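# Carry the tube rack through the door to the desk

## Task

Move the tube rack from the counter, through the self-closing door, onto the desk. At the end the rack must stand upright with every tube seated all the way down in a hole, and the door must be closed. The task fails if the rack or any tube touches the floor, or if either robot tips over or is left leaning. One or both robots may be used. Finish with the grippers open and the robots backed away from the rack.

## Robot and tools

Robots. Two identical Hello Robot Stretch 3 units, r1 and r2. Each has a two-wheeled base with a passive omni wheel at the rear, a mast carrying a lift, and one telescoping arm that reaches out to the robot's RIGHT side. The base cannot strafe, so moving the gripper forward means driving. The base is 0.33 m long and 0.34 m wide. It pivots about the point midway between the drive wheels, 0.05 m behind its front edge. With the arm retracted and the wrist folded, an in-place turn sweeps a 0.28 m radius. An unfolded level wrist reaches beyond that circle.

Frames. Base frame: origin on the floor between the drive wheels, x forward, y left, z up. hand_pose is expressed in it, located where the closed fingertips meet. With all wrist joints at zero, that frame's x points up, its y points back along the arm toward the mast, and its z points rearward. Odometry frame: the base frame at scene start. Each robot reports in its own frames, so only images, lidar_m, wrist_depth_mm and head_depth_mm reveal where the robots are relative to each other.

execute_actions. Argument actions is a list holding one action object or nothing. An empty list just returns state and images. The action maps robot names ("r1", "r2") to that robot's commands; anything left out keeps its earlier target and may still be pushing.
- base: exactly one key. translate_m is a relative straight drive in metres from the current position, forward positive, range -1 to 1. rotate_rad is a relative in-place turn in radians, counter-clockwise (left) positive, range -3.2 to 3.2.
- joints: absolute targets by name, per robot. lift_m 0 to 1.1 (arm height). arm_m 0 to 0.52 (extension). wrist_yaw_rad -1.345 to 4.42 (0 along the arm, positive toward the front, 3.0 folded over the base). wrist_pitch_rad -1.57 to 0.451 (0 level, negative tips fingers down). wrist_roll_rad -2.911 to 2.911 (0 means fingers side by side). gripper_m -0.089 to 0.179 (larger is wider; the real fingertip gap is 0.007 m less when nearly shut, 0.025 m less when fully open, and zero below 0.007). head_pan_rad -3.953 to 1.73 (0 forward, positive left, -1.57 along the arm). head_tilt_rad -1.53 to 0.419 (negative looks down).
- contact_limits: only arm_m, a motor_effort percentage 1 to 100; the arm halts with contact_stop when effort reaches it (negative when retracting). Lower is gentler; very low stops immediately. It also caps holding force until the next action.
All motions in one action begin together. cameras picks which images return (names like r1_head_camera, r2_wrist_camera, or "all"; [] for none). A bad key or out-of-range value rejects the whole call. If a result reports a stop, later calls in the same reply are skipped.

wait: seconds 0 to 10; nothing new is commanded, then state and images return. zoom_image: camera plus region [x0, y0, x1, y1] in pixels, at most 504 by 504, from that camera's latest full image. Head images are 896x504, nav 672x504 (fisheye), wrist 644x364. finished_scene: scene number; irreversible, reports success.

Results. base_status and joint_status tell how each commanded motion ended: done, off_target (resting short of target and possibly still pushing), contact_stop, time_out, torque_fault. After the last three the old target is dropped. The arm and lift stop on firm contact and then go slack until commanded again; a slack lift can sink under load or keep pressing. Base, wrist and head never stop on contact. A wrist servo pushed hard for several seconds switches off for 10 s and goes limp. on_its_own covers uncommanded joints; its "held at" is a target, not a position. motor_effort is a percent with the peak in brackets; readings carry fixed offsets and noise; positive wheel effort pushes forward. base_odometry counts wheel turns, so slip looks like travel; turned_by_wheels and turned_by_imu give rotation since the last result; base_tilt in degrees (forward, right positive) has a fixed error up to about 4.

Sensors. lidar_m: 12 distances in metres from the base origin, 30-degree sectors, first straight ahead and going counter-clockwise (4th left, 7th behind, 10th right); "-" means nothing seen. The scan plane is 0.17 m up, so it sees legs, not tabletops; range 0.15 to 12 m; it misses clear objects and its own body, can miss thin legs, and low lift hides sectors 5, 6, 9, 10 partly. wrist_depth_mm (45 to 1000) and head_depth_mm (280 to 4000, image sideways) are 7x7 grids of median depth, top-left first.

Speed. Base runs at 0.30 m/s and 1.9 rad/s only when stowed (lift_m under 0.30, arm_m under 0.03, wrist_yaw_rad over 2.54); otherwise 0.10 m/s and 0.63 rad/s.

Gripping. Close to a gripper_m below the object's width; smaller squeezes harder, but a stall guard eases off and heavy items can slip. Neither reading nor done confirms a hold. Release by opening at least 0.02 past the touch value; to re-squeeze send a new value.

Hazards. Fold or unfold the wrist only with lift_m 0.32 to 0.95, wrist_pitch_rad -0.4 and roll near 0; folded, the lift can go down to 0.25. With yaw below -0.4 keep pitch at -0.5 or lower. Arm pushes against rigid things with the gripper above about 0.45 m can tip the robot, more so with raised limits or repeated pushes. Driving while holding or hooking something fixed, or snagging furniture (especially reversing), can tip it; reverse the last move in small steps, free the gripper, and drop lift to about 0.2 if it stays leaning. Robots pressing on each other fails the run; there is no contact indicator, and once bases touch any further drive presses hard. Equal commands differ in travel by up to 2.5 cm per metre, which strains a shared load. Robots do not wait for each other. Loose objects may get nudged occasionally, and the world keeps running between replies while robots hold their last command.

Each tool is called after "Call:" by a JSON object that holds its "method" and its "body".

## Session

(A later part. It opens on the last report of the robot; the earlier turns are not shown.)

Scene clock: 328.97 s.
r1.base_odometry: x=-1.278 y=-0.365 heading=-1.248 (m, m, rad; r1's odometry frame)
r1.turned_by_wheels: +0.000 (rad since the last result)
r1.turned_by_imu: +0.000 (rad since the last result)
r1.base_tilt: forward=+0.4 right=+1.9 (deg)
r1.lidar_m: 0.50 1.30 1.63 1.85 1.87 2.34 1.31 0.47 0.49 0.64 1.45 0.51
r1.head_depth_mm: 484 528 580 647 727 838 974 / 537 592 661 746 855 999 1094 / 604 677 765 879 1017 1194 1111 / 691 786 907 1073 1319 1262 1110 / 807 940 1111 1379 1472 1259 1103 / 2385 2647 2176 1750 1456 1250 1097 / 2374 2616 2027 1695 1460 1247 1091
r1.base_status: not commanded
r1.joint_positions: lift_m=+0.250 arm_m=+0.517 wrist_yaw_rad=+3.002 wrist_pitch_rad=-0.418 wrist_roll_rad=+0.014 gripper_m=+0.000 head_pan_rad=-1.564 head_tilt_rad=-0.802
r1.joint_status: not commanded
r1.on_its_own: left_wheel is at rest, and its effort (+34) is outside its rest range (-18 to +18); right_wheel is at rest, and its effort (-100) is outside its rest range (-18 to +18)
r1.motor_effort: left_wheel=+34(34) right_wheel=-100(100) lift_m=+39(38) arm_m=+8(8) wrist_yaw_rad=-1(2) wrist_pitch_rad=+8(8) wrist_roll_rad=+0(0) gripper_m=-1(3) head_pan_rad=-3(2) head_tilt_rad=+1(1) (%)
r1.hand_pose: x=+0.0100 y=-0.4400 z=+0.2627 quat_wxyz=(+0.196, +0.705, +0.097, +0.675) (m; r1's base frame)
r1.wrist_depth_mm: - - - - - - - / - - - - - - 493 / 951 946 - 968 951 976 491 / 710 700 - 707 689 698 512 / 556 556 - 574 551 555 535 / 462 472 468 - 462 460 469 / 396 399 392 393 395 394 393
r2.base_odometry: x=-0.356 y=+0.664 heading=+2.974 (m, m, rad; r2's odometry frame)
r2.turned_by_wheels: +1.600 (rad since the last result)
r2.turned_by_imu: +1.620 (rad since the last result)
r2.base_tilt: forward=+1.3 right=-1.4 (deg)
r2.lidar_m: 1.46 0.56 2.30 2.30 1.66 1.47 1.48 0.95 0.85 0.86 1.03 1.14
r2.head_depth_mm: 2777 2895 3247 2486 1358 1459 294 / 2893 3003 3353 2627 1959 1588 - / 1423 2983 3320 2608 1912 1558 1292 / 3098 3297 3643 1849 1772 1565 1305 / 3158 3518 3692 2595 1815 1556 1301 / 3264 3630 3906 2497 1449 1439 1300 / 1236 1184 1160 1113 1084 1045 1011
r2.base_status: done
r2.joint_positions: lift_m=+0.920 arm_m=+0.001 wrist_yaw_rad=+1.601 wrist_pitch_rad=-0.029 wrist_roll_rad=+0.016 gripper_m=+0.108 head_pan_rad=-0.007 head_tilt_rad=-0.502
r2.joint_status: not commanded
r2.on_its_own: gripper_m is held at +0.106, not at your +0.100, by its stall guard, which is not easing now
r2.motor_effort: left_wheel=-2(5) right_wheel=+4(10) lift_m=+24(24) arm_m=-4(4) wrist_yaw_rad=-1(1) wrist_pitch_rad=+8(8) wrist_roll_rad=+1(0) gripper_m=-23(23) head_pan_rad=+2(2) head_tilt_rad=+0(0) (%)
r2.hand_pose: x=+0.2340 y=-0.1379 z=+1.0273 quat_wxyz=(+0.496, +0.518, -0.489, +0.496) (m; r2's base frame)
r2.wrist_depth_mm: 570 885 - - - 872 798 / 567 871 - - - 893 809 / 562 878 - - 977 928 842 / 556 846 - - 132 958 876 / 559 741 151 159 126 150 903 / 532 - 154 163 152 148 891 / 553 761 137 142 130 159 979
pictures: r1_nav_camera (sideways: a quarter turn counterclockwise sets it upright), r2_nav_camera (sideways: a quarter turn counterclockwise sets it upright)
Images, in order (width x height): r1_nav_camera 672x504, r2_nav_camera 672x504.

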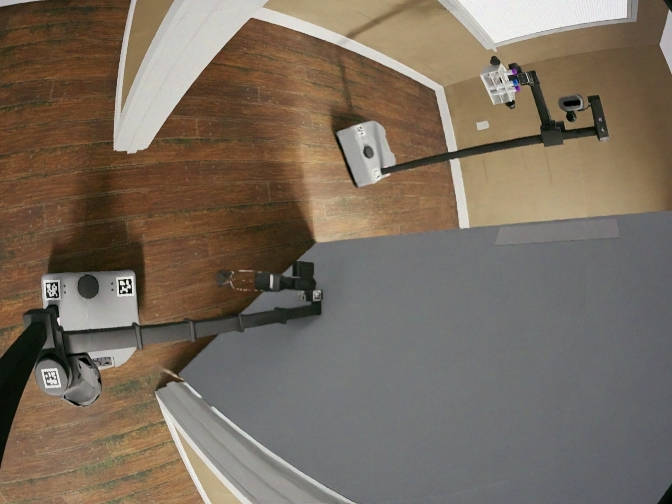

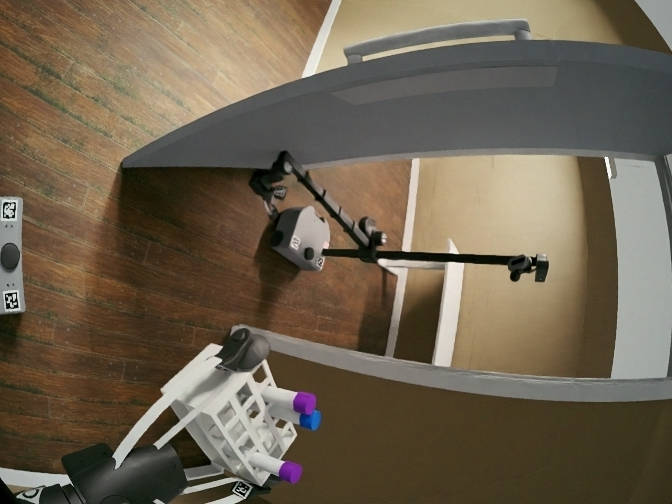

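Call:
{"method": "execute_actions", "body": {"actions": [{"r2":{"base":{"rotate_rad":0.1}}}], "cameras": []}}

Call:
{"method": "execute_actions", "body": {"actions": [{"r2":{"base":{"translate_m":0.5}}}], "cameras": ["r1_nav_camera","r2_nav_camera"]}}

Scene clock: 330.47 s.
r1.base_odometry: x=-1.278 y=-0.365 heading=-1.248 (m, m, rad; r1's odometry frame)
r1.turned_by_wheels: +0.000 (rad since the last result)
r1.turned_by_imu: +0.000 (rad since the last result)
r1.base_tilt: forward=+0.1 right=+1.9 (deg)
r1.lidar_m: 0.50 1.30 1.64 1.85 1.87 2.34 1.31 0.47 0.49 0.64 1.45 0.51
r1.head_depth_mm: 484 528 581 645 727 836 975 / 538 594 660 744 852 999 1097 / 604 674 764 879 1016 1204 1113 / 693 785 907 1071 1325 1268 1105 / 805 937 1116 1383 1462 1257 1098 / 2417 2636 2186 1753 1468 1252 1095 / 2373 2620 2021 1691 1455 1242 1091
r1.base_status: not commanded
r1.joint_positions: lift_m=+0.250 arm_m=+0.517 wrist_yaw_rad=+3.002 wrist_pitch_rad=-0.418 wrist_roll_rad=+0.014 gripper_m=+0.000 head_pan_rad=-1.564 head_tilt_rad=-0.802
r1.joint_status: not commanded
r1.on_its_own: left_wheel is at rest, and its effort (+34) is outside its rest range (-18 to +18); right_wheel is at rest, and its effort (-100) is outside its rest range (-18 to +18)
r1.motor_effort: left_wheel=+34(34) right_wheel=-100(100) lift_m=+38(39) arm_m=+8(7) wrist_yaw_rad=-2(1) wrist_pitch_rad=+8(8) wrist_roll_rad=+0(1) gripper_m=-2(3) head_pan_rad=-3(3) head_tilt_rad=+1(1) (%)
r1.hand_pose: x=+0.0100 y=-0.4400 z=+0.2627 quat_wxyz=(+0.196, +0.705, +0.097, +0.675) (m; r1's base frame)
r1.wrist_depth_mm: - - - - - - - / - - - - - - 480 / 949 956 - 931 949 931 492 / 712 680 - 707 702 700 511 / 558 550 - 584 548 549 536 / 460 465 465 - 467 460 467 / 394 397 391 398 396 392 390
r2.base_odometry: x=-0.356 y=+0.664 heading=+3.074 (m, m, rad; r2's odometry frame)
r2.turned_by_wheels: +0.100 (rad since the last result)
r2.turned_by_imu: +0.101 (rad since the last result)
r2.base_tilt: forward=+1.3 right=-1.4 (deg)
r2.lidar_m: 1.12 0.56 2.30 2.34 1.58 1.48 1.35 0.91 0.85 0.86 1.11 1.14
r2.head_depth_mm: 2823 2950 3236 2617 1963 1587 294 / 1300 3010 3393 2629 1978 1569 - / 3040 3315 3538 1847 1794 1566 1283 / 3189 3496 3752 2481 1827 1563 1309 / 3403 3649 3898 2446 1359 1509 1304 / 1166 1185 1193 1206 1211 1227 1230 / 777 787 792 799 797 807 868
r2.base_status: done
r2.joint_positions: lift_m=+0.920 arm_m=+0.001 wrist_yaw_rad=+1.601 wrist_pitch_rad=-0.029 wrist_roll_rad=+0.016 gripper_m=+0.108 head_pan_rad=-0.007 head_tilt_rad=-0.502
r2.joint_status: not commanded
r2.on_its_own: gripper_m is held at +0.106, not at your +0.100, by its stall guard, which is not easing now
r2.motor_effort: left_wheel=-3(5) right_wheel=+5(9) lift_m=+24(24) arm_m=-4(4) wrist_yaw_rad=-1(1) wrist_pitch_rad=+8(8) wrist_roll_rad=+1(1) gripper_m=-23(22) head_pan_rad=+2(3) head_tilt_rad=+0(0) (%)
r2.hand_pose: x=+0.2340 y=-0.1379 z=+1.0273 quat_wxyz=(+0.496, +0.518, -0.489, +0.496) (m; r2's base frame)
r2.wrist_depth_mm: 488 694 - - - 834 770 / 483 709 - - - 889 805 / 483 695 - - - 902 812 / 497 702 - - 130 910 836 / 522 609 151 158 125 150 870 / 552 - 154 163 152 149 855 / - 653 137 142 130 159 923
pictures: none
No camera images: the call's "cameras" was empty. Leave "cameras" out to get every camera's image.

Scene clock: 336.47 s.
r1.base_odometry: x=-1.278 y=-0.365 heading=-1.248 (m, m, rad; r1's odometry frame)
r1.turned_by_wheels: +0.000 (rad since the last result)
r1.turned_by_imu: +0.000 (rad since the last result)
r1.base_tilt: forward=+0.2 right=+2.0 (deg)
r1.lidar_m: 0.50 1.31 1.64 1.85 1.87 2.34 1.31 0.47 0.49 0.64 0.96 0.51
r1.head_depth_mm: 483 530 582 646 728 834 979 / 537 593 662 745 852 1000 1096 / 604 676 763 877 1014 1199 1111 / 691 784 904 1075 1321 1266 1108 / 805 933 1116 1380 1468 1260 1099 / 2417 2647 2114 1494 1430 1251 1096 / 2270 2531 2098 1739 1369 1247 1093
r1.base_status: not commanded
r1.joint_positions: lift_m=+0.250 arm_m=+0.517 wrist_yaw_rad=+3.002 wrist_pitch_rad=-0.418 wrist_roll_rad=+0.014 gripper_m=+0.000 head_pan_rad=-1.564 head_tilt_rad=-0.802
r1.joint_status: not commanded
r1.on_its_own: left_wheel is at rest, and its effort (+35) is outside its rest range (-18 to +18); right_wheel is at rest, and its effort (-100) is outside its rest range (-18 to +18)
r1.motor_effort: left_wheel=+35(34) right_wheel=-100(100) lift_m=+39(39) arm_m=+8(7) wrist_yaw_rad=-1(1) wrist_pitch_rad=+8(8) wrist_roll_rad=+0(1) gripper_m=-3(2) head_pan_rad=-3(3) head_tilt_rad=+1(1) (%)
r1.hand_pose: x=+0.0100 y=-0.4400 z=+0.2627 quat_wxyz=(+0.196, +0.705, +0.097, +0.675) (m; r1's base frame)
r1.wrist_depth_mm: - - - - - - - / - - - - - - 489 / 980 948 - 950 939 930 491 / 706 706 - 709 711 703 504 / 552 549 - 587 562 561 529 / 462 462 459 - 459 461 460 / 398 399 390 394 396 399 394
r2.base_odometry: x=-0.855 y=+0.698 heading=+3.074 (m, m, rad; r2's odometry frame)
r2.turned_by_wheels: +0.000 (rad since the last result)
r2.turned_by_imu: +0.000 (rad since the last result)
r2.base_tilt: forward=+1.5 right=-1.4 (deg)
r2.lidar_m: 0.97 0.40 0.28 0.27 2.07 1.93 1.68 1.13 1.06 1.07 0.73 0.72
r2.head_depth_mm: 835 2552 2791 2662 1974 1596 294 / 2445 2413 2040 2392 1893 1500 - / 2643 2810 3121 2636 1353 1381 1274 / 2756 2991 3307 2587 1901 1376 1308 / 2887 3210 3392 2632 1960 1488 1295 / 3028 3329 3532 2385 1266 1311 1085 / 826 852 842 853 857 857 807
r2.base_status: done
r2.joint_positions: lift_m=+0.920 arm_m=+0.001 wrist_yaw_rad=+1.601 wrist_pitch_rad=-0.029 wrist_roll_rad=+0.016 gripper_m=+0.108 head_pan_rad=-0.007 head_tilt_rad=-0.502
r2.joint_status: not commanded
r2.on_its_own: gripper_m is held at +0.106, not at your +0.100, by its stall guard, which is not easing now
r2.motor_effort: left_wheel=-3(4) right_wheel=+5(11) lift_m=+24(24) arm_m=-4(4) wrist_yaw_rad=-1(3) wrist_pitch_rad=+8(8) wrist_roll_rad=+0(0) gripper_m=-23(24) head_pan_rad=+1(2) head_tilt_rad=+1(0) (%)
r2.hand_pose: x=+0.2340 y=-0.1379 z=+1.0273 quat_wxyz=(+0.496, +0.518, -0.489, +0.496) (m; r2's base frame)
r2.wrist_depth_mm: 501 738 - - - - - / 508 729 - - - - - / 507 730 - - - - 490 / 504 738 - - 130 - 491 / 510 649 152 159 125 150 479 / 491 - 154 163 153 148 459 / 496 686 136 143 129 160 504
pictures: r1_nav_camera (sideways: a quarter turn counterclockwise sets it upright), r2_nav_camera (sideways: a quarter turn counterclockwise sets it upright)
Images, in order (width x height): r1_nav_camera 672x504, r2_nav_camera 672x504.

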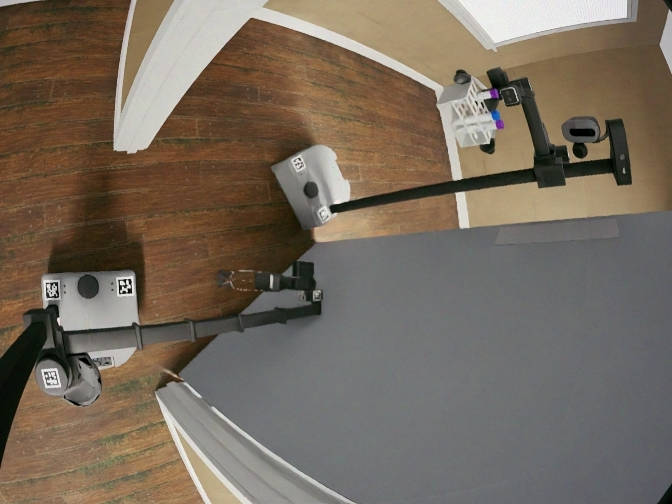

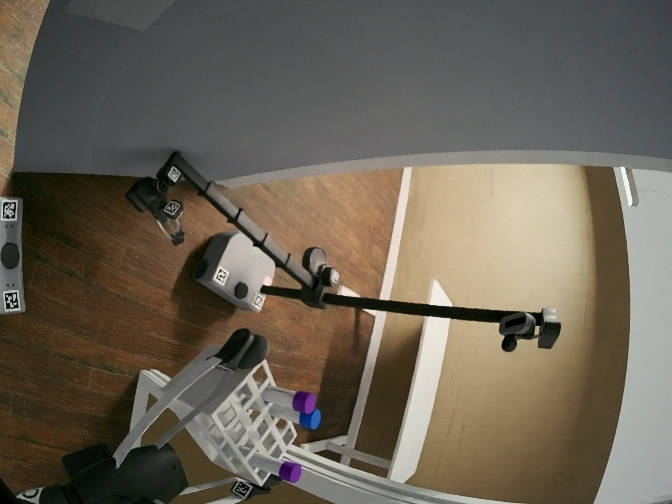

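Call:
{"method": "execute_actions", "body": {"actions": [{"r2":{"base":{"translate_m":0.12}}}], "cameras": []}}

Call:
{"method": "execute_actions", "body": {"actions": [{"r1":{"base":{"translate_m":-0.01},"joints":{"arm_m":0}}}], "cameras": ["r1_nav_camera","r2_nav_camera"]}}

Call:
{"method": "execute_actions", "body": {"actions": [{"r1":{"base":{"translate_m":-0.9}}}], "cameras": ["r1_nav_camera","r2_nav_camera"]}}

Scene clock: 339.53 s.
r1.base_odometry: x=-1.278 y=-0.365 heading=-1.248 (m, m, rad; r1's odometry frame)
r1.turned_by_wheels: +0.000 (rad since the last result)
r1.turned_by_imu: +0.000 (rad since the last result)
r1.base_tilt: forward=+0.1 right=+1.9 (deg)
r1.lidar_m: 0.50 1.31 1.63 1.85 1.87 2.34 1.31 0.47 0.49 0.64 0.84 0.51
r1.head_depth_mm: 484 528 582 645 727 833 977 / 538 593 662 744 855 1005 1098 / 606 677 764 880 1016 1196 1115 / 691 783 909 1073 1325 1267 1108 / 807 937 1116 1383 1433 1260 1100 / 2380 2615 2034 1499 1368 1253 1094 / 814 2606 2175 1736 1330 1249 1090
r1.base_status: not commanded
r1.joint_positions: lift_m=+0.250 arm_m=+0.517 wrist_yaw_rad=+3.002 wrist_pitch_rad=-0.418 wrist_roll_rad=+0.014 gripper_m=+0.000 head_pan_rad=-1.564 head_tilt_rad=-0.802
r1.joint_status: not commanded
r1.on_its_own: left_wheel is at rest, and its effort (+35) is outside its rest range (-18 to +18); right_wheel is at rest, and its effort (-100) is outside its rest range (-18 to +18)
r1.motor_effort: left_wheel=+35(35) right_wheel=-100(100) lift_m=+38(38) arm_m=+7(8) wrist_yaw_rad=-2(2) wrist_pitch_rad=+8(8) wrist_roll_rad=+0(1) gripper_m=-4(2) head_pan_rad=-3(3) head_tilt_rad=+1(1) (%)
r1.hand_pose: x=+0.0100 y=-0.4400 z=+0.2627 quat_wxyz=(+0.196, +0.705, +0.097, +0.675) (m; r1's base frame)
r1.wrist_depth_mm: - - - - - - - / - - - - - - 489 / 942 949 - 983 990 961 481 / 713 678 - 699 698 712 505 / 560 548 - 587 565 557 536 / 462 470 464 - 465 464 458 / 396 390 394 393 392 393 394
r2.base_odometry: x=-0.975 y=+0.706 heading=+3.073 (m, m, rad; r2's odometry frame)
r2.turned_by_wheels: +0.000 (rad since the last result)
r2.turned_by_imu: +0.000 (rad since the last result)
r2.base_tilt: forward=+1.3 right=-1.3 (deg)
r2.lidar_m: 0.85 0.40 0.28 0.27 0.28 2.04 1.76 1.18 1.11 0.92 0.64 2.37
r2.head_depth_mm: 699 2416 2740 2598 1966 1575 294 / 2406 2556 2005 2375 1848 1489 - / 2501 2744 3045 2649 1236 1334 1211 / 2674 2881 3145 2589 1907 1302 1242 / 2782 3025 3318 2605 1945 1566 1248 / 2953 3204 3468 2588 1906 1310 1097 / 2938 825 859 868 868 872 873
r2.base_status: done
r2.joint_positions: lift_m=+0.920 arm_m=+0.001 wrist_yaw_rad=+1.601 wrist_pitch_rad=-0.029 wrist_roll_rad=+0.016 gripper_m=+0.108 head_pan_rad=-0.007 head_tilt_rad=-0.502
r2.joint_status: not commanded
r2.on_its_own: gripper_m is held at +0.106, not at your +0.100, by its stall guard, which is not easing now
r2.motor_effort: left_wheel=-3(4) right_wheel=+4(10) lift_m=+24(24) arm_m=-4(4) wrist_yaw_rad=-2(1) wrist_pitch_rad=+8(8) wrist_roll_rad=+0(0) gripper_m=-23(23) head_pan_rad=+2(2) head_tilt_rad=+0(0) (%)
r2.hand_pose: x=+0.2340 y=-0.1379 z=+1.0273 quat_wxyz=(+0.496, +0.518, -0.489, +0.496) (m; r2's base frame)
r2.wrist_depth_mm: 509 746 - - - - - / 515 761 - - - - - / 511 723 - - - - - / 510 726 - 975 130 - - / 512 646 151 159 125 150 - / 493 - 154 163 153 148 - / 513 673 137 143 130 159 -
pictures: none
No camera images: the call's "cameras" was empty. Leave "cameras" out to get every camera's image.

Scene clock: 344.53 s.
r1.base_odometry: x=-1.282 y=-0.356 heading=-1.248 (m, m, rad; r1's odometry frame)
r1.turned_by_wheels: +0.000 (rad since the last result)
r1.turned_by_imu: -0.002 (rad since the last result)
r1.base_tilt: forward=+0.2 right=+1.9 (deg)
r1.lidar_m: 0.51 1.32 1.65 1.85 1.87 2.33 1.34 0.46 0.48 0.58 0.85 0.52
r1.head_depth_mm: 440 485 537 604 689 802 960 / 481 534 600 684 796 949 1092 / 531 595 680 788 939 1159 1114 / 593 672 782 930 1145 1257 1109 / 668 775 919 1136 1387 1260 1115 / 760 902 1068 1392 1368 1253 1095 / 801 2599 2168 1746 1317 1249 1092
r1.base_status: done
r1.joint_positions: lift_m=+0.250 arm_m=+0.000 wrist_yaw_rad=+3.002 wrist_pitch_rad=-0.418 wrist_roll_rad=+0.014 gripper_m=+0.000 head_pan_rad=-1.564 head_tilt_rad=-0.802
r1.joint_status: all done
r1.motor_effort: left_wheel=-1(39) right_wheel=+1(100) lift_m=+38(38) arm_m=-3(6) wrist_yaw_rad=-1(1) wrist_pitch_rad=+8(8) wrist_roll_rad=+0(1) gripper_m=-3(4) head_pan_rad=-3(3) head_tilt_rad=+1(1) (%)
r1.hand_pose: x=+0.0100 y=+0.0769 z=+0.2627 quat_wxyz=(+0.196, +0.705, +0.097, +0.675) (m; r1's base frame)
r1.wrist_depth_mm: - - - - - - - / - - - - - - - / 972 917 942 968 948 947 947 / 690 704 713 694 712 708 694 / 548 555 576 578 552 558 554 / 464 482 - - 462 463 451 / - - - - 398 393 394
r2.base_odometry: x=-0.975 y=+0.706 heading=+3.074 (m, m, rad; r2's odometry frame)
r2.turned_by_wheels: +0.000 (rad since the last result)
r2.turned_by_imu: +0.000 (rad since the last result)
r2.base_tilt: forward=+1.4 right=-1.3 (deg)
r2.lidar_m: 0.85 0.31 0.20 0.19 0.19 2.04 1.76 1.18 1.11 0.92 0.64 2.37
r2.head_depth_mm: 703 2460 2702 2641 1978 1602 294 / 2366 2435 2031 2384 1830 1531 - / 2528 2716 2975 2625 1248 1113 1221 / 2649 2845 3202 2634 1897 1343 1242 / 2778 3028 3289 2606 1951 1572 1303 / 2897 3207 3475 2602 1899 1301 1247 / 2964 822 862 856 824 794 765
r2.base_status: not commanded
r2.joint_positions: lift_m=+0.920 arm_m=+0.000 wrist_yaw_rad=+1.600 wrist_pitch_rad=-0.029 wrist_roll_rad=+0.016 gripper_m=+0.108 head_pan_rad=-0.007 head_tilt_rad=-0.502
r2.joint_status: not commanded
r2.on_its_own: gripper_m is held at +0.106, not at your +0.100, by its stall guard, which is not easing now
r2.motor_effort: left_wheel=+3(7) right_wheel=-7(22) lift_m=+24(25) arm_m=-3(4) wrist_yaw_rad=+0(1) wrist_pitch_rad=+8(8) wrist_roll_rad=+0(0) gripper_m=-23(23) head_pan_rad=+2(2) head_tilt_rad=+0(0) (%)
r2.hand_pose: x=+0.2340 y=-0.1381 z=+1.0272 quat_wxyz=(+0.496, +0.518, -0.489, +0.496) (m; r2's base frame)
r2.wrist_depth_mm: 489 751 - - - - - / 480 759 - - - - - / 476 736 - - - - - / 478 729 - 963 - - - / 474 613 155 159 126 150 - / 457 - 155 166 152 148 - / 463 655 137 143 131 160 -
pictures: r1_nav_camera (sideways: a quarter turn counterclockwise sets it upright), r2_nav_camera (sideways: a quarter turn counterclockwise sets it upright)
Images, in order (width x height): r1_nav_camera 672x504, r2_nav_camera 672x504.

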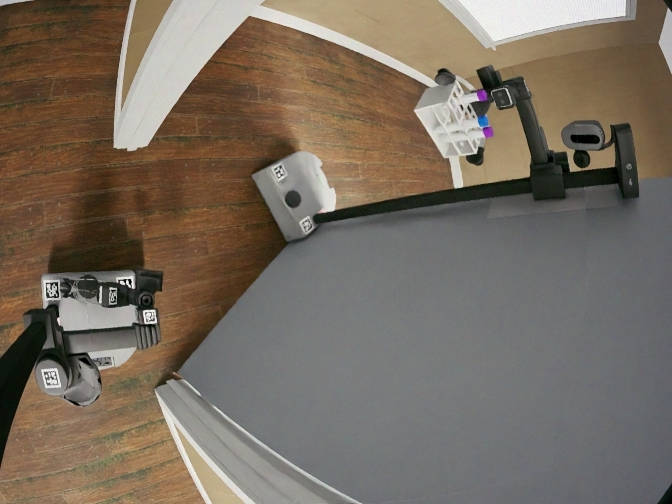

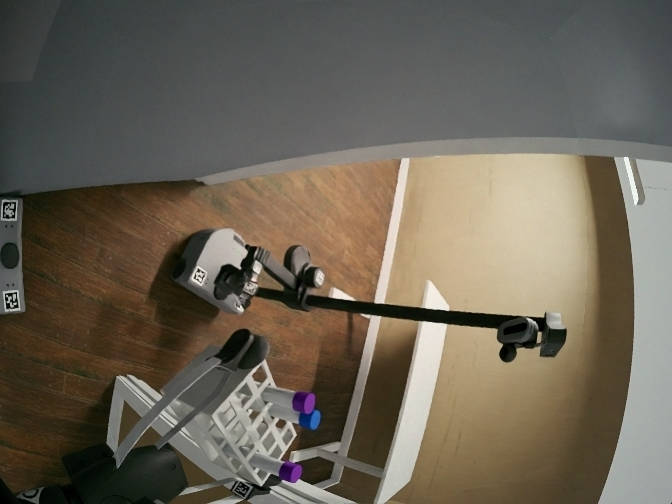

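Scene clock: 349.23 s.
r1.base_odometry: x=-1.567 y=+0.498 heading=-1.248 (m, m, rad; r1's odometry frame)
r1.turned_by_wheels: +0.000 (rad since the last result)
r1.turned_by_imu: +0.004 (rad since the last result)
r1.base_tilt: forward=+0.0 right=+1.8 (deg)
r1.lidar_m: 1.40 2.20 1.37 1.73 1.75 1.69 1.56 0.47 0.31 0.28 0.29 0.36
r1.head_depth_mm: - - 309 380 493 704 1060 / - - 304 369 476 670 1055 / - - 301 360 460 638 1025 / - - 297 351 446 612 949 / - - 294 342 432 585 875 / - - 291 335 418 562 853 / - - 288 326 407 541 804
r1.base_status: done
r1.joint_positions: lift_m=+0.250 arm_m=+0.000 wrist_yaw_rad=+3.001 wrist_pitch_rad=-0.418 wrist_roll_rad=+0.014 gripper_m=+0.000 head_pan_rad=-1.564 head_tilt_rad=-0.802
r1.joint_status: not commanded
r1.motor_effort: left_wheel=-2(7) right_wheel=+2(6) lift_m=+39(39) arm_m=-3(3) wrist_yaw_rad=-1(2) wrist_pitch_rad=+8(7) wrist_roll_rad=+0(1) gripper_m=-2(3) head_pan_rad=-3(2) head_tilt_rad=+1(1) (%)
r1.hand_pose: x=+0.0101 y=+0.0769 z=+0.2627 quat_wxyz=(+0.196, +0.705, +0.097, +0.675) (m; r1's base frame)
r1.wrist_depth_mm: - - - - - - - / - - - - - - - / 937 953 952 958 951 968 933 / 706 713 706 713 701 692 706 / 560 554 580 578 552 553 551 / 461 488 - - 460 461 459 / - - - - 394 392 390
r2.base_odometry: x=-0.975 y=+0.706 heading=+3.074 (m, m, rad; r2's odometry frame)
r2.turned_by_wheels: +0.000 (rad since the last result)
r2.turned_by_imu: -0.001 (rad since the last result)
r2.base_tilt: forward=+1.4 right=-1.3 (deg)
r2.lidar_m: 2.29 0.31 0.20 0.19 0.19 2.04 1.75 1.19 1.11 0.92 0.64 2.37
r2.head_depth_mm: 2278 2439 2702 2667 1993 1587 294 / 2438 2588 2400 2546 1968 1562 - / 2522 2732 2964 2640 1949 1562 1305 / 2619 2891 3131 2593 1965 1556 1299 / 2782 3065 3336 2623 1963 1554 1298 / 2923 3213 3423 2620 1843 1307 1238 / 2963 822 858 858 827 796 765
r2.base_status: not commanded
r2.joint_positions: lift_m=+0.920 arm_m=+0.000 wrist_yaw_rad=+1.600 wrist_pitch_rad=-0.029 wrist_roll_rad=+0.016 gripper_m=+0.108 head_pan_rad=-0.007 head_tilt_rad=-0.502
r2.joint_status: not commanded
r2.on_its_own: gripper_m is held at +0.106, not at your +0.100, by its stall guard, which is not easing now
r2.motor_effort: left_wheel=+3(3) right_wheel=-7(8) lift_m=+24(24) arm_m=-3(4) wrist_yaw_rad=+1(1) wrist_pitch_rad=+8(8) wrist_roll_rad=+0(0) gripper_m=-22(23) head_pan_rad=+2(1) head_tilt_rad=+0(0) (%)
r2.hand_pose: x=+0.2340 y=-0.1381 z=+1.0272 quat_wxyz=(+0.496, +0.518, -0.489, +0.496) (m; r2's base frame)
r2.wrist_depth_mm: 485 743 - - - - - / 481 746 - - - - - / 474 743 - - - - - / 474 718 - - - - - / 470 630 155 161 126 150 - / 455 - 155 165 152 148 - / 464 651 137 143 130 160 -
pictures: r1_nav_camera (sideways: a quarter turn counterclockwise sets it upright), r2_nav_camera (sideways: a quarter turn counterclockwise sets it upright)
Images, in order (width x height): r1_nav_camera 672x504, r2_nav_camera 672x504.

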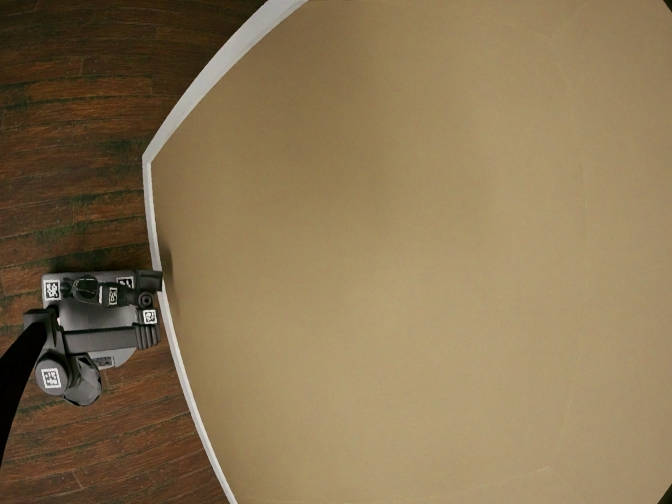

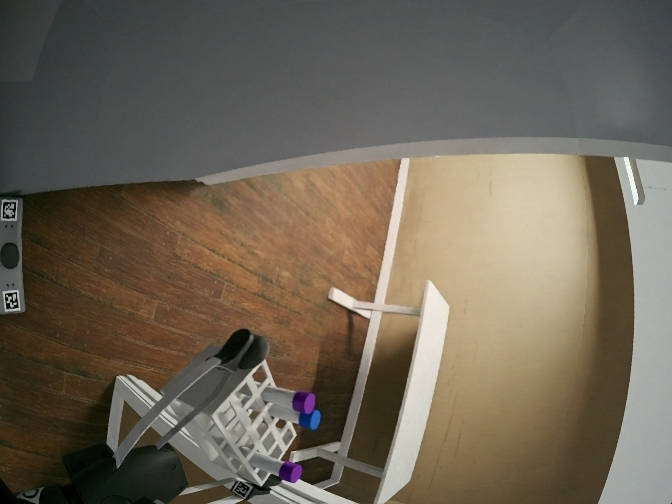

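Call:
{"method": "execute_actions", "body": {"actions": [{"r2":{"base":{"translate_m":0.3}}}], "cameras": ["r2_head_camera","r2_nav_camera"]}}

Scene clock: 354.77 s.
r1.base_odometry: x=-1.567 y=+0.498 heading=-1.248 (m, m, rad; r1's odometry frame)
r1.turned_by_wheels: +0.000 (rad since the last result)
r1.turned_by_imu: +0.000 (rad since the last result)
r1.base_tilt: forward=+0.3 right=+1.9 (deg)
r1.lidar_m: 1.39 2.19 1.36 1.73 1.74 1.69 1.56 0.47 0.31 0.28 0.29 0.36
r1.head_depth_mm: - - 309 380 493 705 1063 / - - 303 370 476 670 1055 / - - 301 360 460 639 1019 / - - 297 351 446 612 947 / - - 294 342 432 585 874 / - - 292 334 419 561 852 / - - 288 327 407 540 804
r1.base_status: not commanded
r1.joint_positions: lift_m=+0.250 arm_m=+0.000 wrist_yaw_rad=+3.001 wrist_pitch_rad=-0.418 wrist_roll_rad=+0.014 gripper_m=+0.000 head_pan_rad=-1.564 head_tilt_rad=-0.802
r1.joint_status: not commanded
r1.motor_effort: left_wheel=-2(2) right_wheel=+3(3) lift_m=+39(39) arm_m=-3(3) wrist_yaw_rad=-1(2) wrist_pitch_rad=+8(8) wrist_roll_rad=+0(1) gripper_m=-2(2) head_pan_rad=-3(3) head_tilt_rad=+1(1) (%)
r1.hand_pose: x=+0.0101 y=+0.0769 z=+0.2627 quat_wxyz=(+0.196, +0.705, +0.097, +0.675) (m; r1's base frame)
r1.wrist_depth_mm: - - - - - - - / - - - - - - - / 954 957 960 962 935 965 976 / 710 699 704 713 703 710 692 / 565 563 568 580 562 543 552 / 460 477 - - 458 459 461 / - - - - 394 396 395
r2.base_odometry: x=-1.274 y=+0.726 heading=+3.074 (m, m, rad; r2's odometry frame)
r2.turned_by_wheels: +0.001 (rad since the last result)
r2.turned_by_imu: -0.001 (rad since the last result)
r2.base_tilt: forward=+1.3 right=-1.3 (deg)
r2.lidar_m: 2.00 0.36 0.22 0.20 0.20 0.24 1.95 1.32 1.23 0.51 0.53 2.45
r2.head_depth_mm: 2073 2231 2034 2571 1964 1572 295 / 2139 2367 2203 2449 1979 1577 - / 2253 2456 2683 2577 1954 1563 1302 / 2340 2570 2911 2566 1960 1563 1302 / 2515 2729 3010 2605 1967 1568 1300 / 2622 2917 3201 2600 1924 1581 1302 / 2705 3059 3325 2607 1812 885 913
r2.base_status: done
r2.joint_positions: lift_m=+0.920 arm_m=+0.000 wrist_yaw_rad=+1.600 wrist_pitch_rad=-0.029 wrist_roll_rad=+0.016 gripper_m=+0.108 head_pan_rad=-0.007 head_tilt_rad=-0.502
r2.joint_status: not commanded
r2.on_its_own: gripper_m is held at +0.106, not at your +0.100, by its stall guard, which is not easing now
r2.motor_effort: left_wheel=+7(12) right_wheel=-16(15) lift_m=+24(24) arm_m=-3(3) wrist_yaw_rad=+0(1) wrist_pitch_rad=+8(8) wrist_roll_rad=+0(0) gripper_m=-23(23) head_pan_rad=+2(0) head_tilt_rad=+1(0) (%)
r2.hand_pose: x=+0.2340 y=-0.1381 z=+1.0272 quat_wxyz=(+0.496, +0.518, -0.489, +0.496) (m; r2's base frame)
r2.wrist_depth_mm: 522 - - - - - - / 515 - - - - - - / 528 - - - - - - / 525 - - - - - - / 535 - 155 160 126 150 - / 528 - 155 165 152 148 - / 537 - 137 142 131 160 -
pictures: r2_head_camera (sideways: a quarter turn clockwise sets it upright), r2_nav_camera (sideways: a quarter turn counterclockwise sets it upright)
Images, in order (width x height): r2_head_camera 896x504, r2_nav_camera 672x504.

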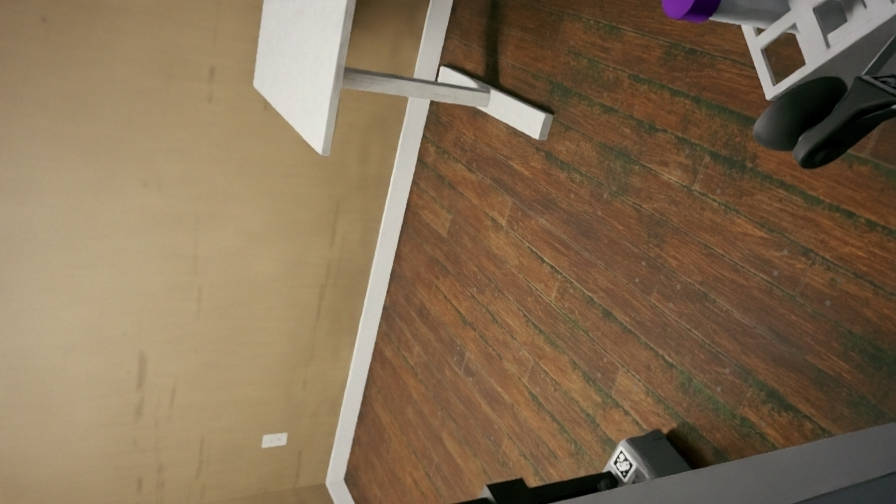

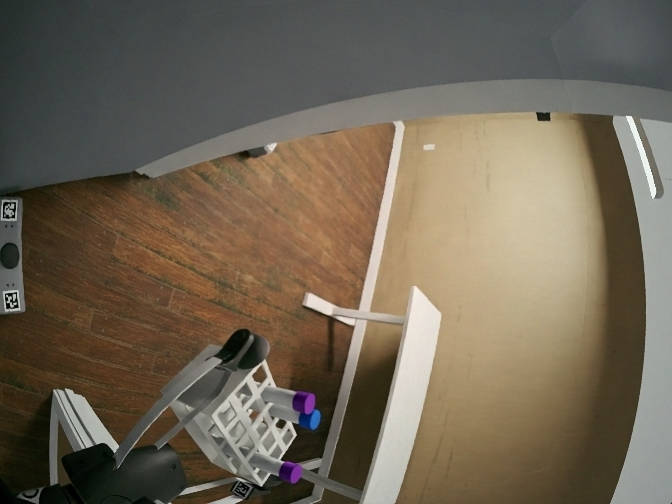

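Call:
{"method": "execute_actions", "body": {"actions": [{"r2":{"base":{"translate_m":0.35}}}], "cameras": ["r2_head_camera","r2_nav_camera"]}}

Scene clock: 359.43 s.
r1.base_odometry: x=-1.567 y=+0.498 heading=-1.248 (m, m, rad; r1's odometry frame)
r1.turned_by_wheels: +0.000 (rad since the last result)
r1.turned_by_imu: +0.000 (rad since the last result)
r1.base_tilt: forward=+0.3 right=+1.9 (deg)
r1.lidar_m: 1.39 2.20 1.37 1.73 1.75 1.70 1.55 0.47 0.31 0.28 0.29 0.36
r1.head_depth_mm: - - 309 380 493 706 1061 / - - 303 370 477 670 1057 / - - 301 360 461 638 1025 / - - 297 351 446 611 948 / - - 294 343 432 587 874 / - - 291 334 419 561 853 / - - 288 327 407 541 807
r1.base_status: not commanded
r1.joint_positions: lift_m=+0.250 arm_m=+0.000 wrist_yaw_rad=+3.001 wrist_pitch_rad=-0.418 wrist_roll_rad=+0.014 gripper_m=+0.000 head_pan_rad=-1.564 head_tilt_rad=-0.802
r1.joint_status: not commanded
r1.motor_effort: left_wheel=-2(2) right_wheel=+2(2) lift_m=+39(38) arm_m=-3(3) wrist_yaw_rad=-1(1) wrist_pitch_rad=+7(8) wrist_roll_rad=-1(0) gripper_m=-2(3) head_pan_rad=-3(3) head_tilt_rad=+1(2) (%)
r1.hand_pose: x=+0.0101 y=+0.0769 z=+0.2627 quat_wxyz=(+0.196, +0.705, +0.097, +0.675) (m; r1's base frame)
r1.wrist_depth_mm: - - - - - - - / - - - - - - - / 980 954 949 963 972 955 957 / 708 696 689 714 708 703 701 / 551 558 570 594 550 557 564 / 459 485 - - 461 464 458 / - - - - 397 395 392
r2.base_odometry: x=-1.623 y=+0.750 heading=+3.076 (m, m, rad; r2's odometry frame)
r2.turned_by_wheels: +0.001 (rad since the last result)
r2.turned_by_imu: +0.001 (rad since the last result)
r2.base_tilt: forward=+1.4 right=-1.4 (deg)
r2.lidar_m: 2.18 0.88 0.28 0.22 0.22 0.24 0.36 1.47 0.54 0.56 1.78 1.67
r2.head_depth_mm: 1796 1941 1732 2244 1960 1620 294 / 1866 2033 2128 2387 1930 1569 - / 1966 2121 2302 2484 1963 1551 1303 / 2054 2254 2471 2605 1959 1576 1303 / 2143 2377 2599 2633 1994 1566 1297 / 2270 2466 2782 2606 1956 1557 1294 / 2398 2660 3000 2575 1975 1546 1280
r2.base_status: done
r2.joint_positions: lift_m=+0.920 arm_m=+0.000 wrist_yaw_rad=+1.600 wrist_pitch_rad=-0.029 wrist_roll_rad=+0.016 gripper_m=+0.108 head_pan_rad=-0.007 head_tilt_rad=-0.502
r2.joint_status: not commanded
r2.on_its_own: gripper_m is held at +0.106, not at your +0.100, by its stall guard, which is not easing now; right_wheel is at rest, and its effort (-38) is outside its rest range (-18 to +18)
r2.motor_effort: left_wheel=+13(12) right_wheel=-38(38) lift_m=+24(24) arm_m=-3(3) wrist_yaw_rad=+0(1) wrist_pitch_rad=+8(8) wrist_roll_rad=+1(0) gripper_m=-23(23) head_pan_rad=+2(2) head_tilt_rad=+0(0) (%)
r2.hand_pose: x=+0.2340 y=-0.1381 z=+1.0272 quat_wxyz=(+0.496, +0.518, -0.489, +0.496) (m; r2's base frame)
r2.wrist_depth_mm: - - - - - - - / - - - - - - - / - - - - - - - / - - - - - - - / - - 154 160 126 150 - / - - 155 165 152 148 - / 978 - 137 143 130 159 -
pictures: r2_head_camera (sideways: a quarter turn clockwise sets it upright), r2_nav_camera (sideways: a quarter turn counterclockwise sets it upright)
Images, in order (width x height): r2_head_camera 896x504, r2_nav_camera 672x504.

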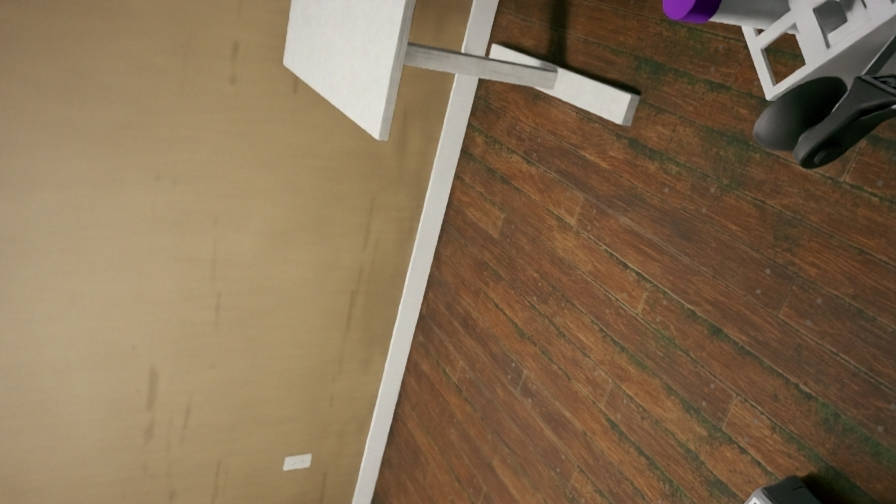

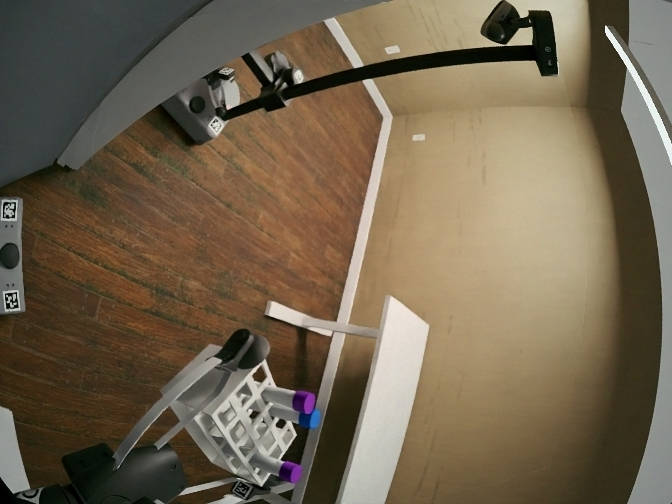

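Call:
{"method": "execute_actions", "body": {"actions": [{"r2":{"base":{"translate_m":0.45}}}], "cameras": ["r2_head_camera","r2_nav_camera"]}}

Scene clock: 365.30 s.
r1.base_odometry: x=-1.567 y=+0.498 heading=-1.248 (m, m, rad; r1's odometry frame)
r1.turned_by_wheels: +0.000 (rad since the last result)
r1.turned_by_imu: +0.000 (rad since the last result)
r1.base_tilt: forward=+0.1 right=+1.8 (deg)
r1.lidar_m: 0.53 2.20 1.36 1.73 1.75 1.69 1.56 0.47 0.31 0.28 0.29 0.36
r1.head_depth_mm: - - 309 380 492 705 1064 / - - 303 369 477 671 1060 / - - 301 360 459 639 1027 / - - 297 351 446 609 945 / - - 294 343 431 585 877 / - - 291 334 418 563 855 / - - 288 326 407 540 805
r1.base_status: not commanded
r1.joint_positions: lift_m=+0.250 arm_m=+0.000 wrist_yaw_rad=+3.001 wrist_pitch_rad=-0.418 wrist_roll_rad=+0.014 gripper_m=+0.000 head_pan_rad=-1.564 head_tilt_rad=-0.802
r1.joint_status: not commanded
r1.motor_effort: left_wheel=-2(3) right_wheel=+2(2) lift_m=+39(39) arm_m=-3(3) wrist_yaw_rad=-1(1) wrist_pitch_rad=+7(8) wrist_roll_rad=+0(0) gripper_m=-3(3) head_pan_rad=-3(3) head_tilt_rad=+1(1) (%)
r1.hand_pose: x=+0.0101 y=+0.0769 z=+0.2627 quat_wxyz=(+0.196, +0.705, +0.097, +0.675) (m; r1's base frame)
r1.wrist_depth_mm: - - - - - - - / - - - - - - - / 955 967 947 944 930 959 941 / 696 698 711 714 703 708 713 / 565 558 579 575 561 554 562 / 471 488 - - 464 458 458 / - - - - 393 394 396
r2.base_odometry: x=-2.072 y=+0.779 heading=+3.076 (m, m, rad; r2's odometry frame)
r2.turned_by_wheels: +0.000 (rad since the last result)
r2.turned_by_imu: -0.001 (rad since the last result)
r2.base_tilt: forward=+1.3 right=-1.3 (deg)
r2.lidar_m: 1.75 2.25 0.60 0.47 0.38 0.39 0.40 0.53 0.82 1.58 1.72 1.24
r2.head_depth_mm: 1435 1548 1666 1163 1770 1534 295 / 1501 1640 1768 1892 1972 1558 - / 1556 1709 1886 2067 1971 1572 1304 / 1645 1807 1973 2202 1960 1568 1302 / 1721 1896 2107 2321 1935 1572 1313 / 1832 2018 2245 2453 1967 1564 1298 / 1923 2121 2385 2502 1927 1555 1293
r2.base_status: done
r2.joint_positions: lift_m=+0.920 arm_m=+0.000 wrist_yaw_rad=+1.600 wrist_pitch_rad=-0.029 wrist_roll_rad=+0.016 gripper_m=+0.108 head_pan_rad=-0.007 head_tilt_rad=-0.502
r2.joint_status: not commanded
r2.on_its_own: gripper_m is held at +0.106, not at your +0.100, by its stall guard, which is not easing now
r2.motor_effort: left_wheel=-1(16) right_wheel=+0(30) lift_m=+24(24) arm_m=-3(4) wrist_yaw_rad=-2(1) wrist_pitch_rad=+8(8) wrist_roll_rad=+0(0) gripper_m=-23(23) head_pan_rad=+2(2) head_tilt_rad=+0(1) (%)
r2.hand_pose: x=+0.2340 y=-0.1381 z=+1.0272 quat_wxyz=(+0.496, +0.518, -0.489, +0.496) (m; r2's base frame)
r2.wrist_depth_mm: - - - - - - - / - - - - - - - / - - - - - - - / - - - - - - - / - - 155 160 126 150 969 / - - 155 166 152 148 738 / - - 137 143 130 160 -
pictures: r2_head_camera (sideways: a quarter turn clockwise sets it upright), r2_nav_camera (sideways: a quarter turn counterclockwise sets it upright)
Images, in order (width x height): r2_head_camera 896x504, r2_nav_camera 672x504.

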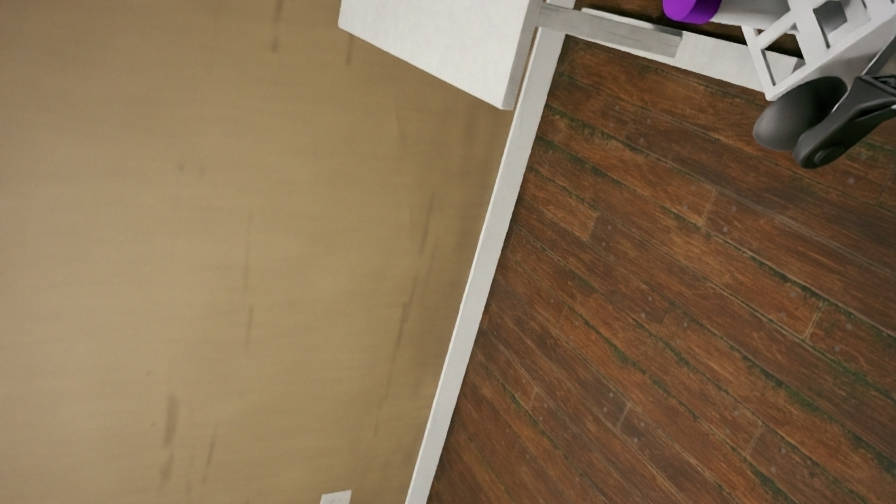

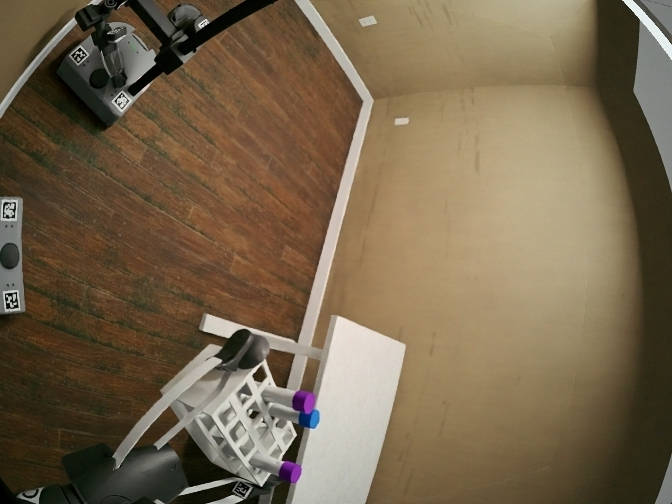

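Call:
{"method": "execute_actions", "body": {"actions": [{"r1":{"base":{"translate_m":-0.5}},"r2":{"base":{"translate_m":0.4}}}], "cameras": ["r2_head_camera","r2_nav_camera"]}}

Call:
{"method": "execute_actions", "body": {"actions": [{"r2":{"base":{"rotate_rad":0.35},"joints":{"head_pan_rad":-1.2,"head_tilt_rad":-0.8}}}], "cameras": ["r2_head_camera","r2_nav_camera"]}}

Scene clock: 371.30 s.
r1.base_odometry: x=-1.726 y=+0.972 heading=-1.248 (m, m, rad; r1's odometry frame)
r1.turned_by_wheels: +0.000 (rad since the last result)
r1.turned_by_imu: +0.002 (rad since the last result)
r1.base_tilt: forward=+0.1 right=+2.0 (deg)
r1.lidar_m: 0.92 0.87 1.58 1.67 1.69 1.15 1.07 0.57 0.38 0.35 0.35 0.44
r1.head_depth_mm: 291 329 390 480 622 887 1120 / 289 322 383 467 602 846 1098 / 287 317 374 455 582 808 1085 / 284 312 366 443 563 773 1068 / - 306 359 432 547 740 1046 / - 301 352 423 530 711 1035 / - 297 345 413 515 684 1015
r1.base_status: done
r1.joint_positions: lift_m=+0.250 arm_m=+0.000 wrist_yaw_rad=+3.001 wrist_pitch_rad=-0.418 wrist_roll_rad=+0.014 gripper_m=+0.000 head_pan_rad=-1.564 head_tilt_rad=-0.802
r1.joint_status: not commanded
r1.motor_effort: left_wheel=-2(9) right_wheel=+3(8) lift_m=+38(38) arm_m=-3(3) wrist_yaw_rad=-1(1) wrist_pitch_rad=+7(7) wrist_roll_rad=+0(0) gripper_m=-3(3) head_pan_rad=-3(3) head_tilt_rad=+0(1) (%)
r1.hand_pose: x=+0.0102 y=+0.0769 z=+0.2627 quat_wxyz=(+0.196, +0.705, +0.097, +0.675) (m; r1's base frame)
r1.wrist_depth_mm: - - - - - - - / - - - - - - - / 953 933 958 956 936 944 959 / 713 718 710 711 698 695 707 / 569 553 569 583 554 561 552 / 454 472 - - 466 466 459 / - - - - 397 395 396
r2.base_odometry: x=-2.471 y=+0.806 heading=+3.076 (m, m, rad; r2's odometry frame)
r2.turned_by_wheels: +0.000 (rad since the last result)
r2.turned_by_imu: +0.000 (rad since the last result)
r2.base_tilt: forward=+1.4 right=-1.4 (deg)
r2.lidar_m: 1.38 1.78 1.01 0.98 0.71 0.65 0.75 0.96 1.72 1.61 1.46 0.88
r2.head_depth_mm: 1119 1214 1327 1448 1578 1122 294 / 1177 1265 1391 1516 1691 1576 - / 1229 1332 1466 1614 1764 1569 1305 / 1289 1414 1559 1727 1849 1557 1305 / 1343 1475 1635 1843 1964 1573 1302 / 1423 1557 1747 1979 1966 1561 1309 / 1489 1653 1874 2130 1957 1561 1305
r2.base_status: done
r2.joint_positions: lift_m=+0.920 arm_m=+0.000 wrist_yaw_rad=+1.600 wrist_pitch_rad=-0.029 wrist_roll_rad=+0.016 gripper_m=+0.108 head_pan_rad=-0.007 head_tilt_rad=-0.502
r2.joint_status: not commanded
r2.on_its_own: gripper_m is held at +0.106, not at your +0.100, by its stall guard, which is not easing now
r2.motor_effort: left_wheel=-1(2) right_wheel=+0(6) lift_m=+24(24) arm_m=-3(3) wrist_yaw_rad=+0(1) wrist_pitch_rad=+8(8) wrist_roll_rad=+0(0) gripper_m=-23(22) head_pan_rad=+2(3) head_tilt_rad=+0(1) (%)
r2.hand_pose: x=+0.2340 y=-0.1381 z=+1.0272 quat_wxyz=(+0.496, +0.518, -0.489, +0.496) (m; r2's base frame)
r2.wrist_depth_mm: - - - - - - 951 / - - - - - - 959 / - - - - - - 979 / - - - - 204 - - / - - 155 160 126 150 975 / - - 155 165 152 149 743 / - - 137 143 130 160 527
pictures: r2_head_camera (sideways: a quarter turn clockwise sets it upright), r2_nav_camera (sideways: a quarter turn counterclockwise sets it upright)
Images, in order (width x height): r2_head_camera 896x504, r2_nav_camera 672x504.

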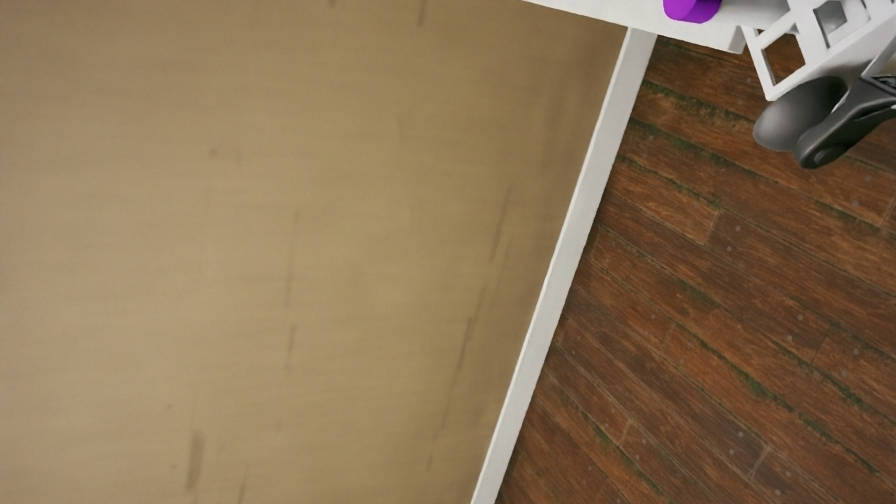

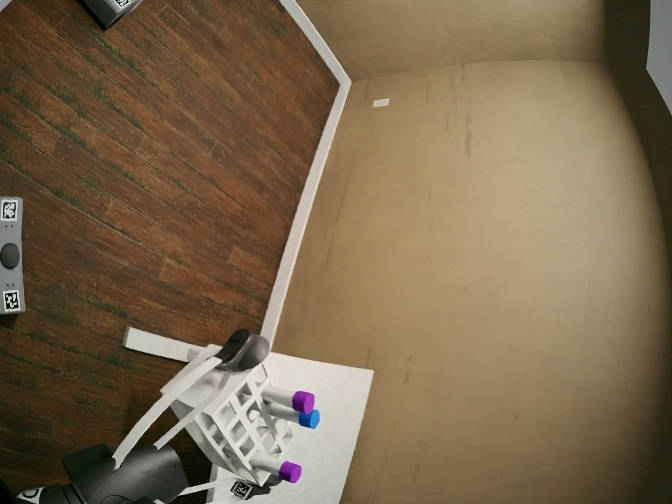

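Scene clock: 372.80 s.
r1.base_odometry: x=-1.726 y=+0.972 heading=-1.248 (m, m, rad; r1's odometry frame)
r1.turned_by_wheels: +0.000 (rad since the last result)
r1.turned_by_imu: +0.000 (rad since the last result)
r1.base_tilt: forward=+0.1 right=+1.9 (deg)
r1.lidar_m: 0.92 0.91 1.58 1.67 1.68 1.16 1.07 0.57 0.38 0.35 0.35 0.44
r1.head_depth_mm: 291 328 390 478 623 889 1115 / 289 323 381 467 601 847 1100 / 287 317 374 455 581 804 1084 / 284 311 366 443 564 772 1067 / - 306 358 433 546 739 1047 / - 301 351 423 530 709 1036 / - 298 345 413 515 684 1012
r1.base_status: not commanded
r1.joint_positions: lift_m=+0.250 arm_m=+0.000 wrist_yaw_rad=+3.001 wrist_pitch_rad=-0.418 wrist_roll_rad=+0.014 gripper_m=+0.000 head_pan_rad=-1.564 head_tilt_rad=-0.802
r1.joint_status: not commanded
r1.motor_effort: left_wheel=-2(3) right_wheel=+3(2) lift_m=+39(38) arm_m=-3(3) wrist_yaw_rad=-1(1) wrist_pitch_rad=+8(8) wrist_roll_rad=+0(0) gripper_m=-2(3) head_pan_rad=-2(3) head_tilt_rad=+1(1) (%)
r1.hand_pose: x=+0.0102 y=+0.0769 z=+0.2627 quat_wxyz=(+0.196, +0.705, +0.097, +0.675) (m; r1's base frame)
r1.wrist_depth_mm: - - - - - - - / - - - - - - - / 965 975 957 914 962 952 932 / 701 701 700 711 691 706 699 / 562 555 568 589 565 561 558 / 462 477 - - 467 462 463 / - - - - 395 391 394
r2.base_odometry: x=-2.471 y=+0.806 heading=-2.858 (m, m, rad; r2's odometry frame)
r2.turned_by_wheels: +0.350 (rad since the last result)
r2.turned_by_imu: +0.354 (rad since the last result)
r2.base_tilt: forward=+1.4 right=-1.3 (deg)
r2.lidar_m: 1.57 2.04 0.98 0.77 0.65 0.74 0.86 1.30 1.73 1.59 0.88 1.37
r2.head_depth_mm: 1459 1226 954 1743 1543 - 1111 / 1394 1219 950 1689 1506 1376 1128 / 1350 1225 950 1654 1525 - 1130 / 1291 1227 950 845 - - 1147 / 1241 1210 955 808 1543 - 1154 / 1201 1222 946 801 1445 1274 1158 / 1164 1216 951 343 328 322 1139
r2.base_status: done
r2.joint_positions: lift_m=+0.920 arm_m=+0.000 wrist_yaw_rad=+1.600 wrist_pitch_rad=-0.029 wrist_roll_rad=+0.016 gripper_m=+0.108 head_pan_rad=-1.193 head_tilt_rad=-0.790
r2.joint_status: all done
r2.on_its_own: gripper_m is held at +0.106, not at your +0.100, by its stall guard, which is not easing now
r2.motor_effort: left_wheel=-2(6) right_wheel=+4(9) lift_m=+24(24) arm_m=-3(3) wrist_yaw_rad=+0(0) wrist_pitch_rad=+8(8) wrist_roll_rad=+1(1) gripper_m=-23(24) head_pan_rad=-2(30) head_tilt_rad=-5(22) (%)
r2.hand_pose: x=+0.2340 y=-0.1381 z=+1.0272 quat_wxyz=(+0.496, +0.518, -0.489, +0.496) (m; r2's base frame)
r2.wrist_depth_mm: - - - - - - 915 / - - - - - - 948 / - - - - - - 971 / - - - - 203 - 964 / - - 155 160 126 150 986 / - - 155 165 152 148 750 / - - 137 143 130 159 553
pictures: r2_head_camera (sideways: a quarter turn clockwise sets it upright), r2_nav_camera (sideways: a quarter turn counterclockwise sets it upright)
Images, in order (width x height): r2_head_camera 896x504, r2_nav_camera 672x504.

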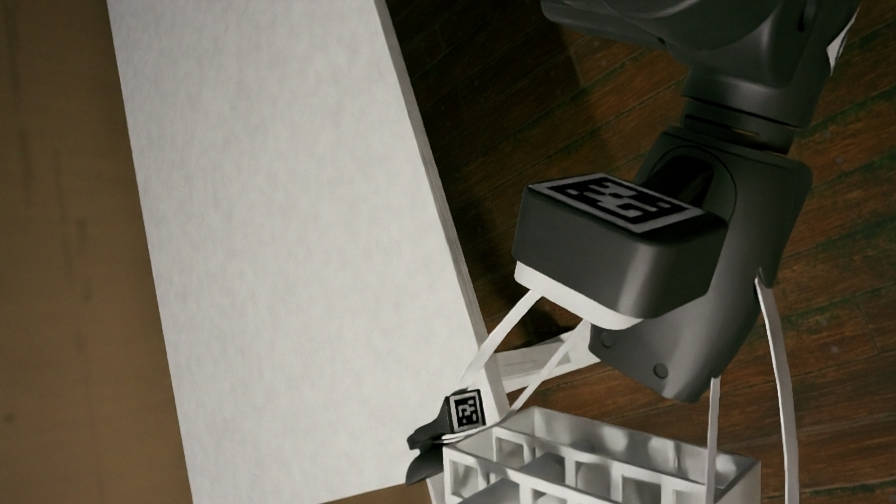

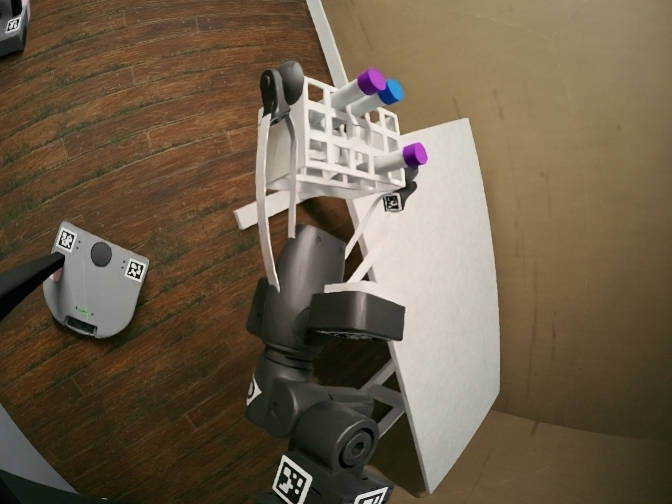

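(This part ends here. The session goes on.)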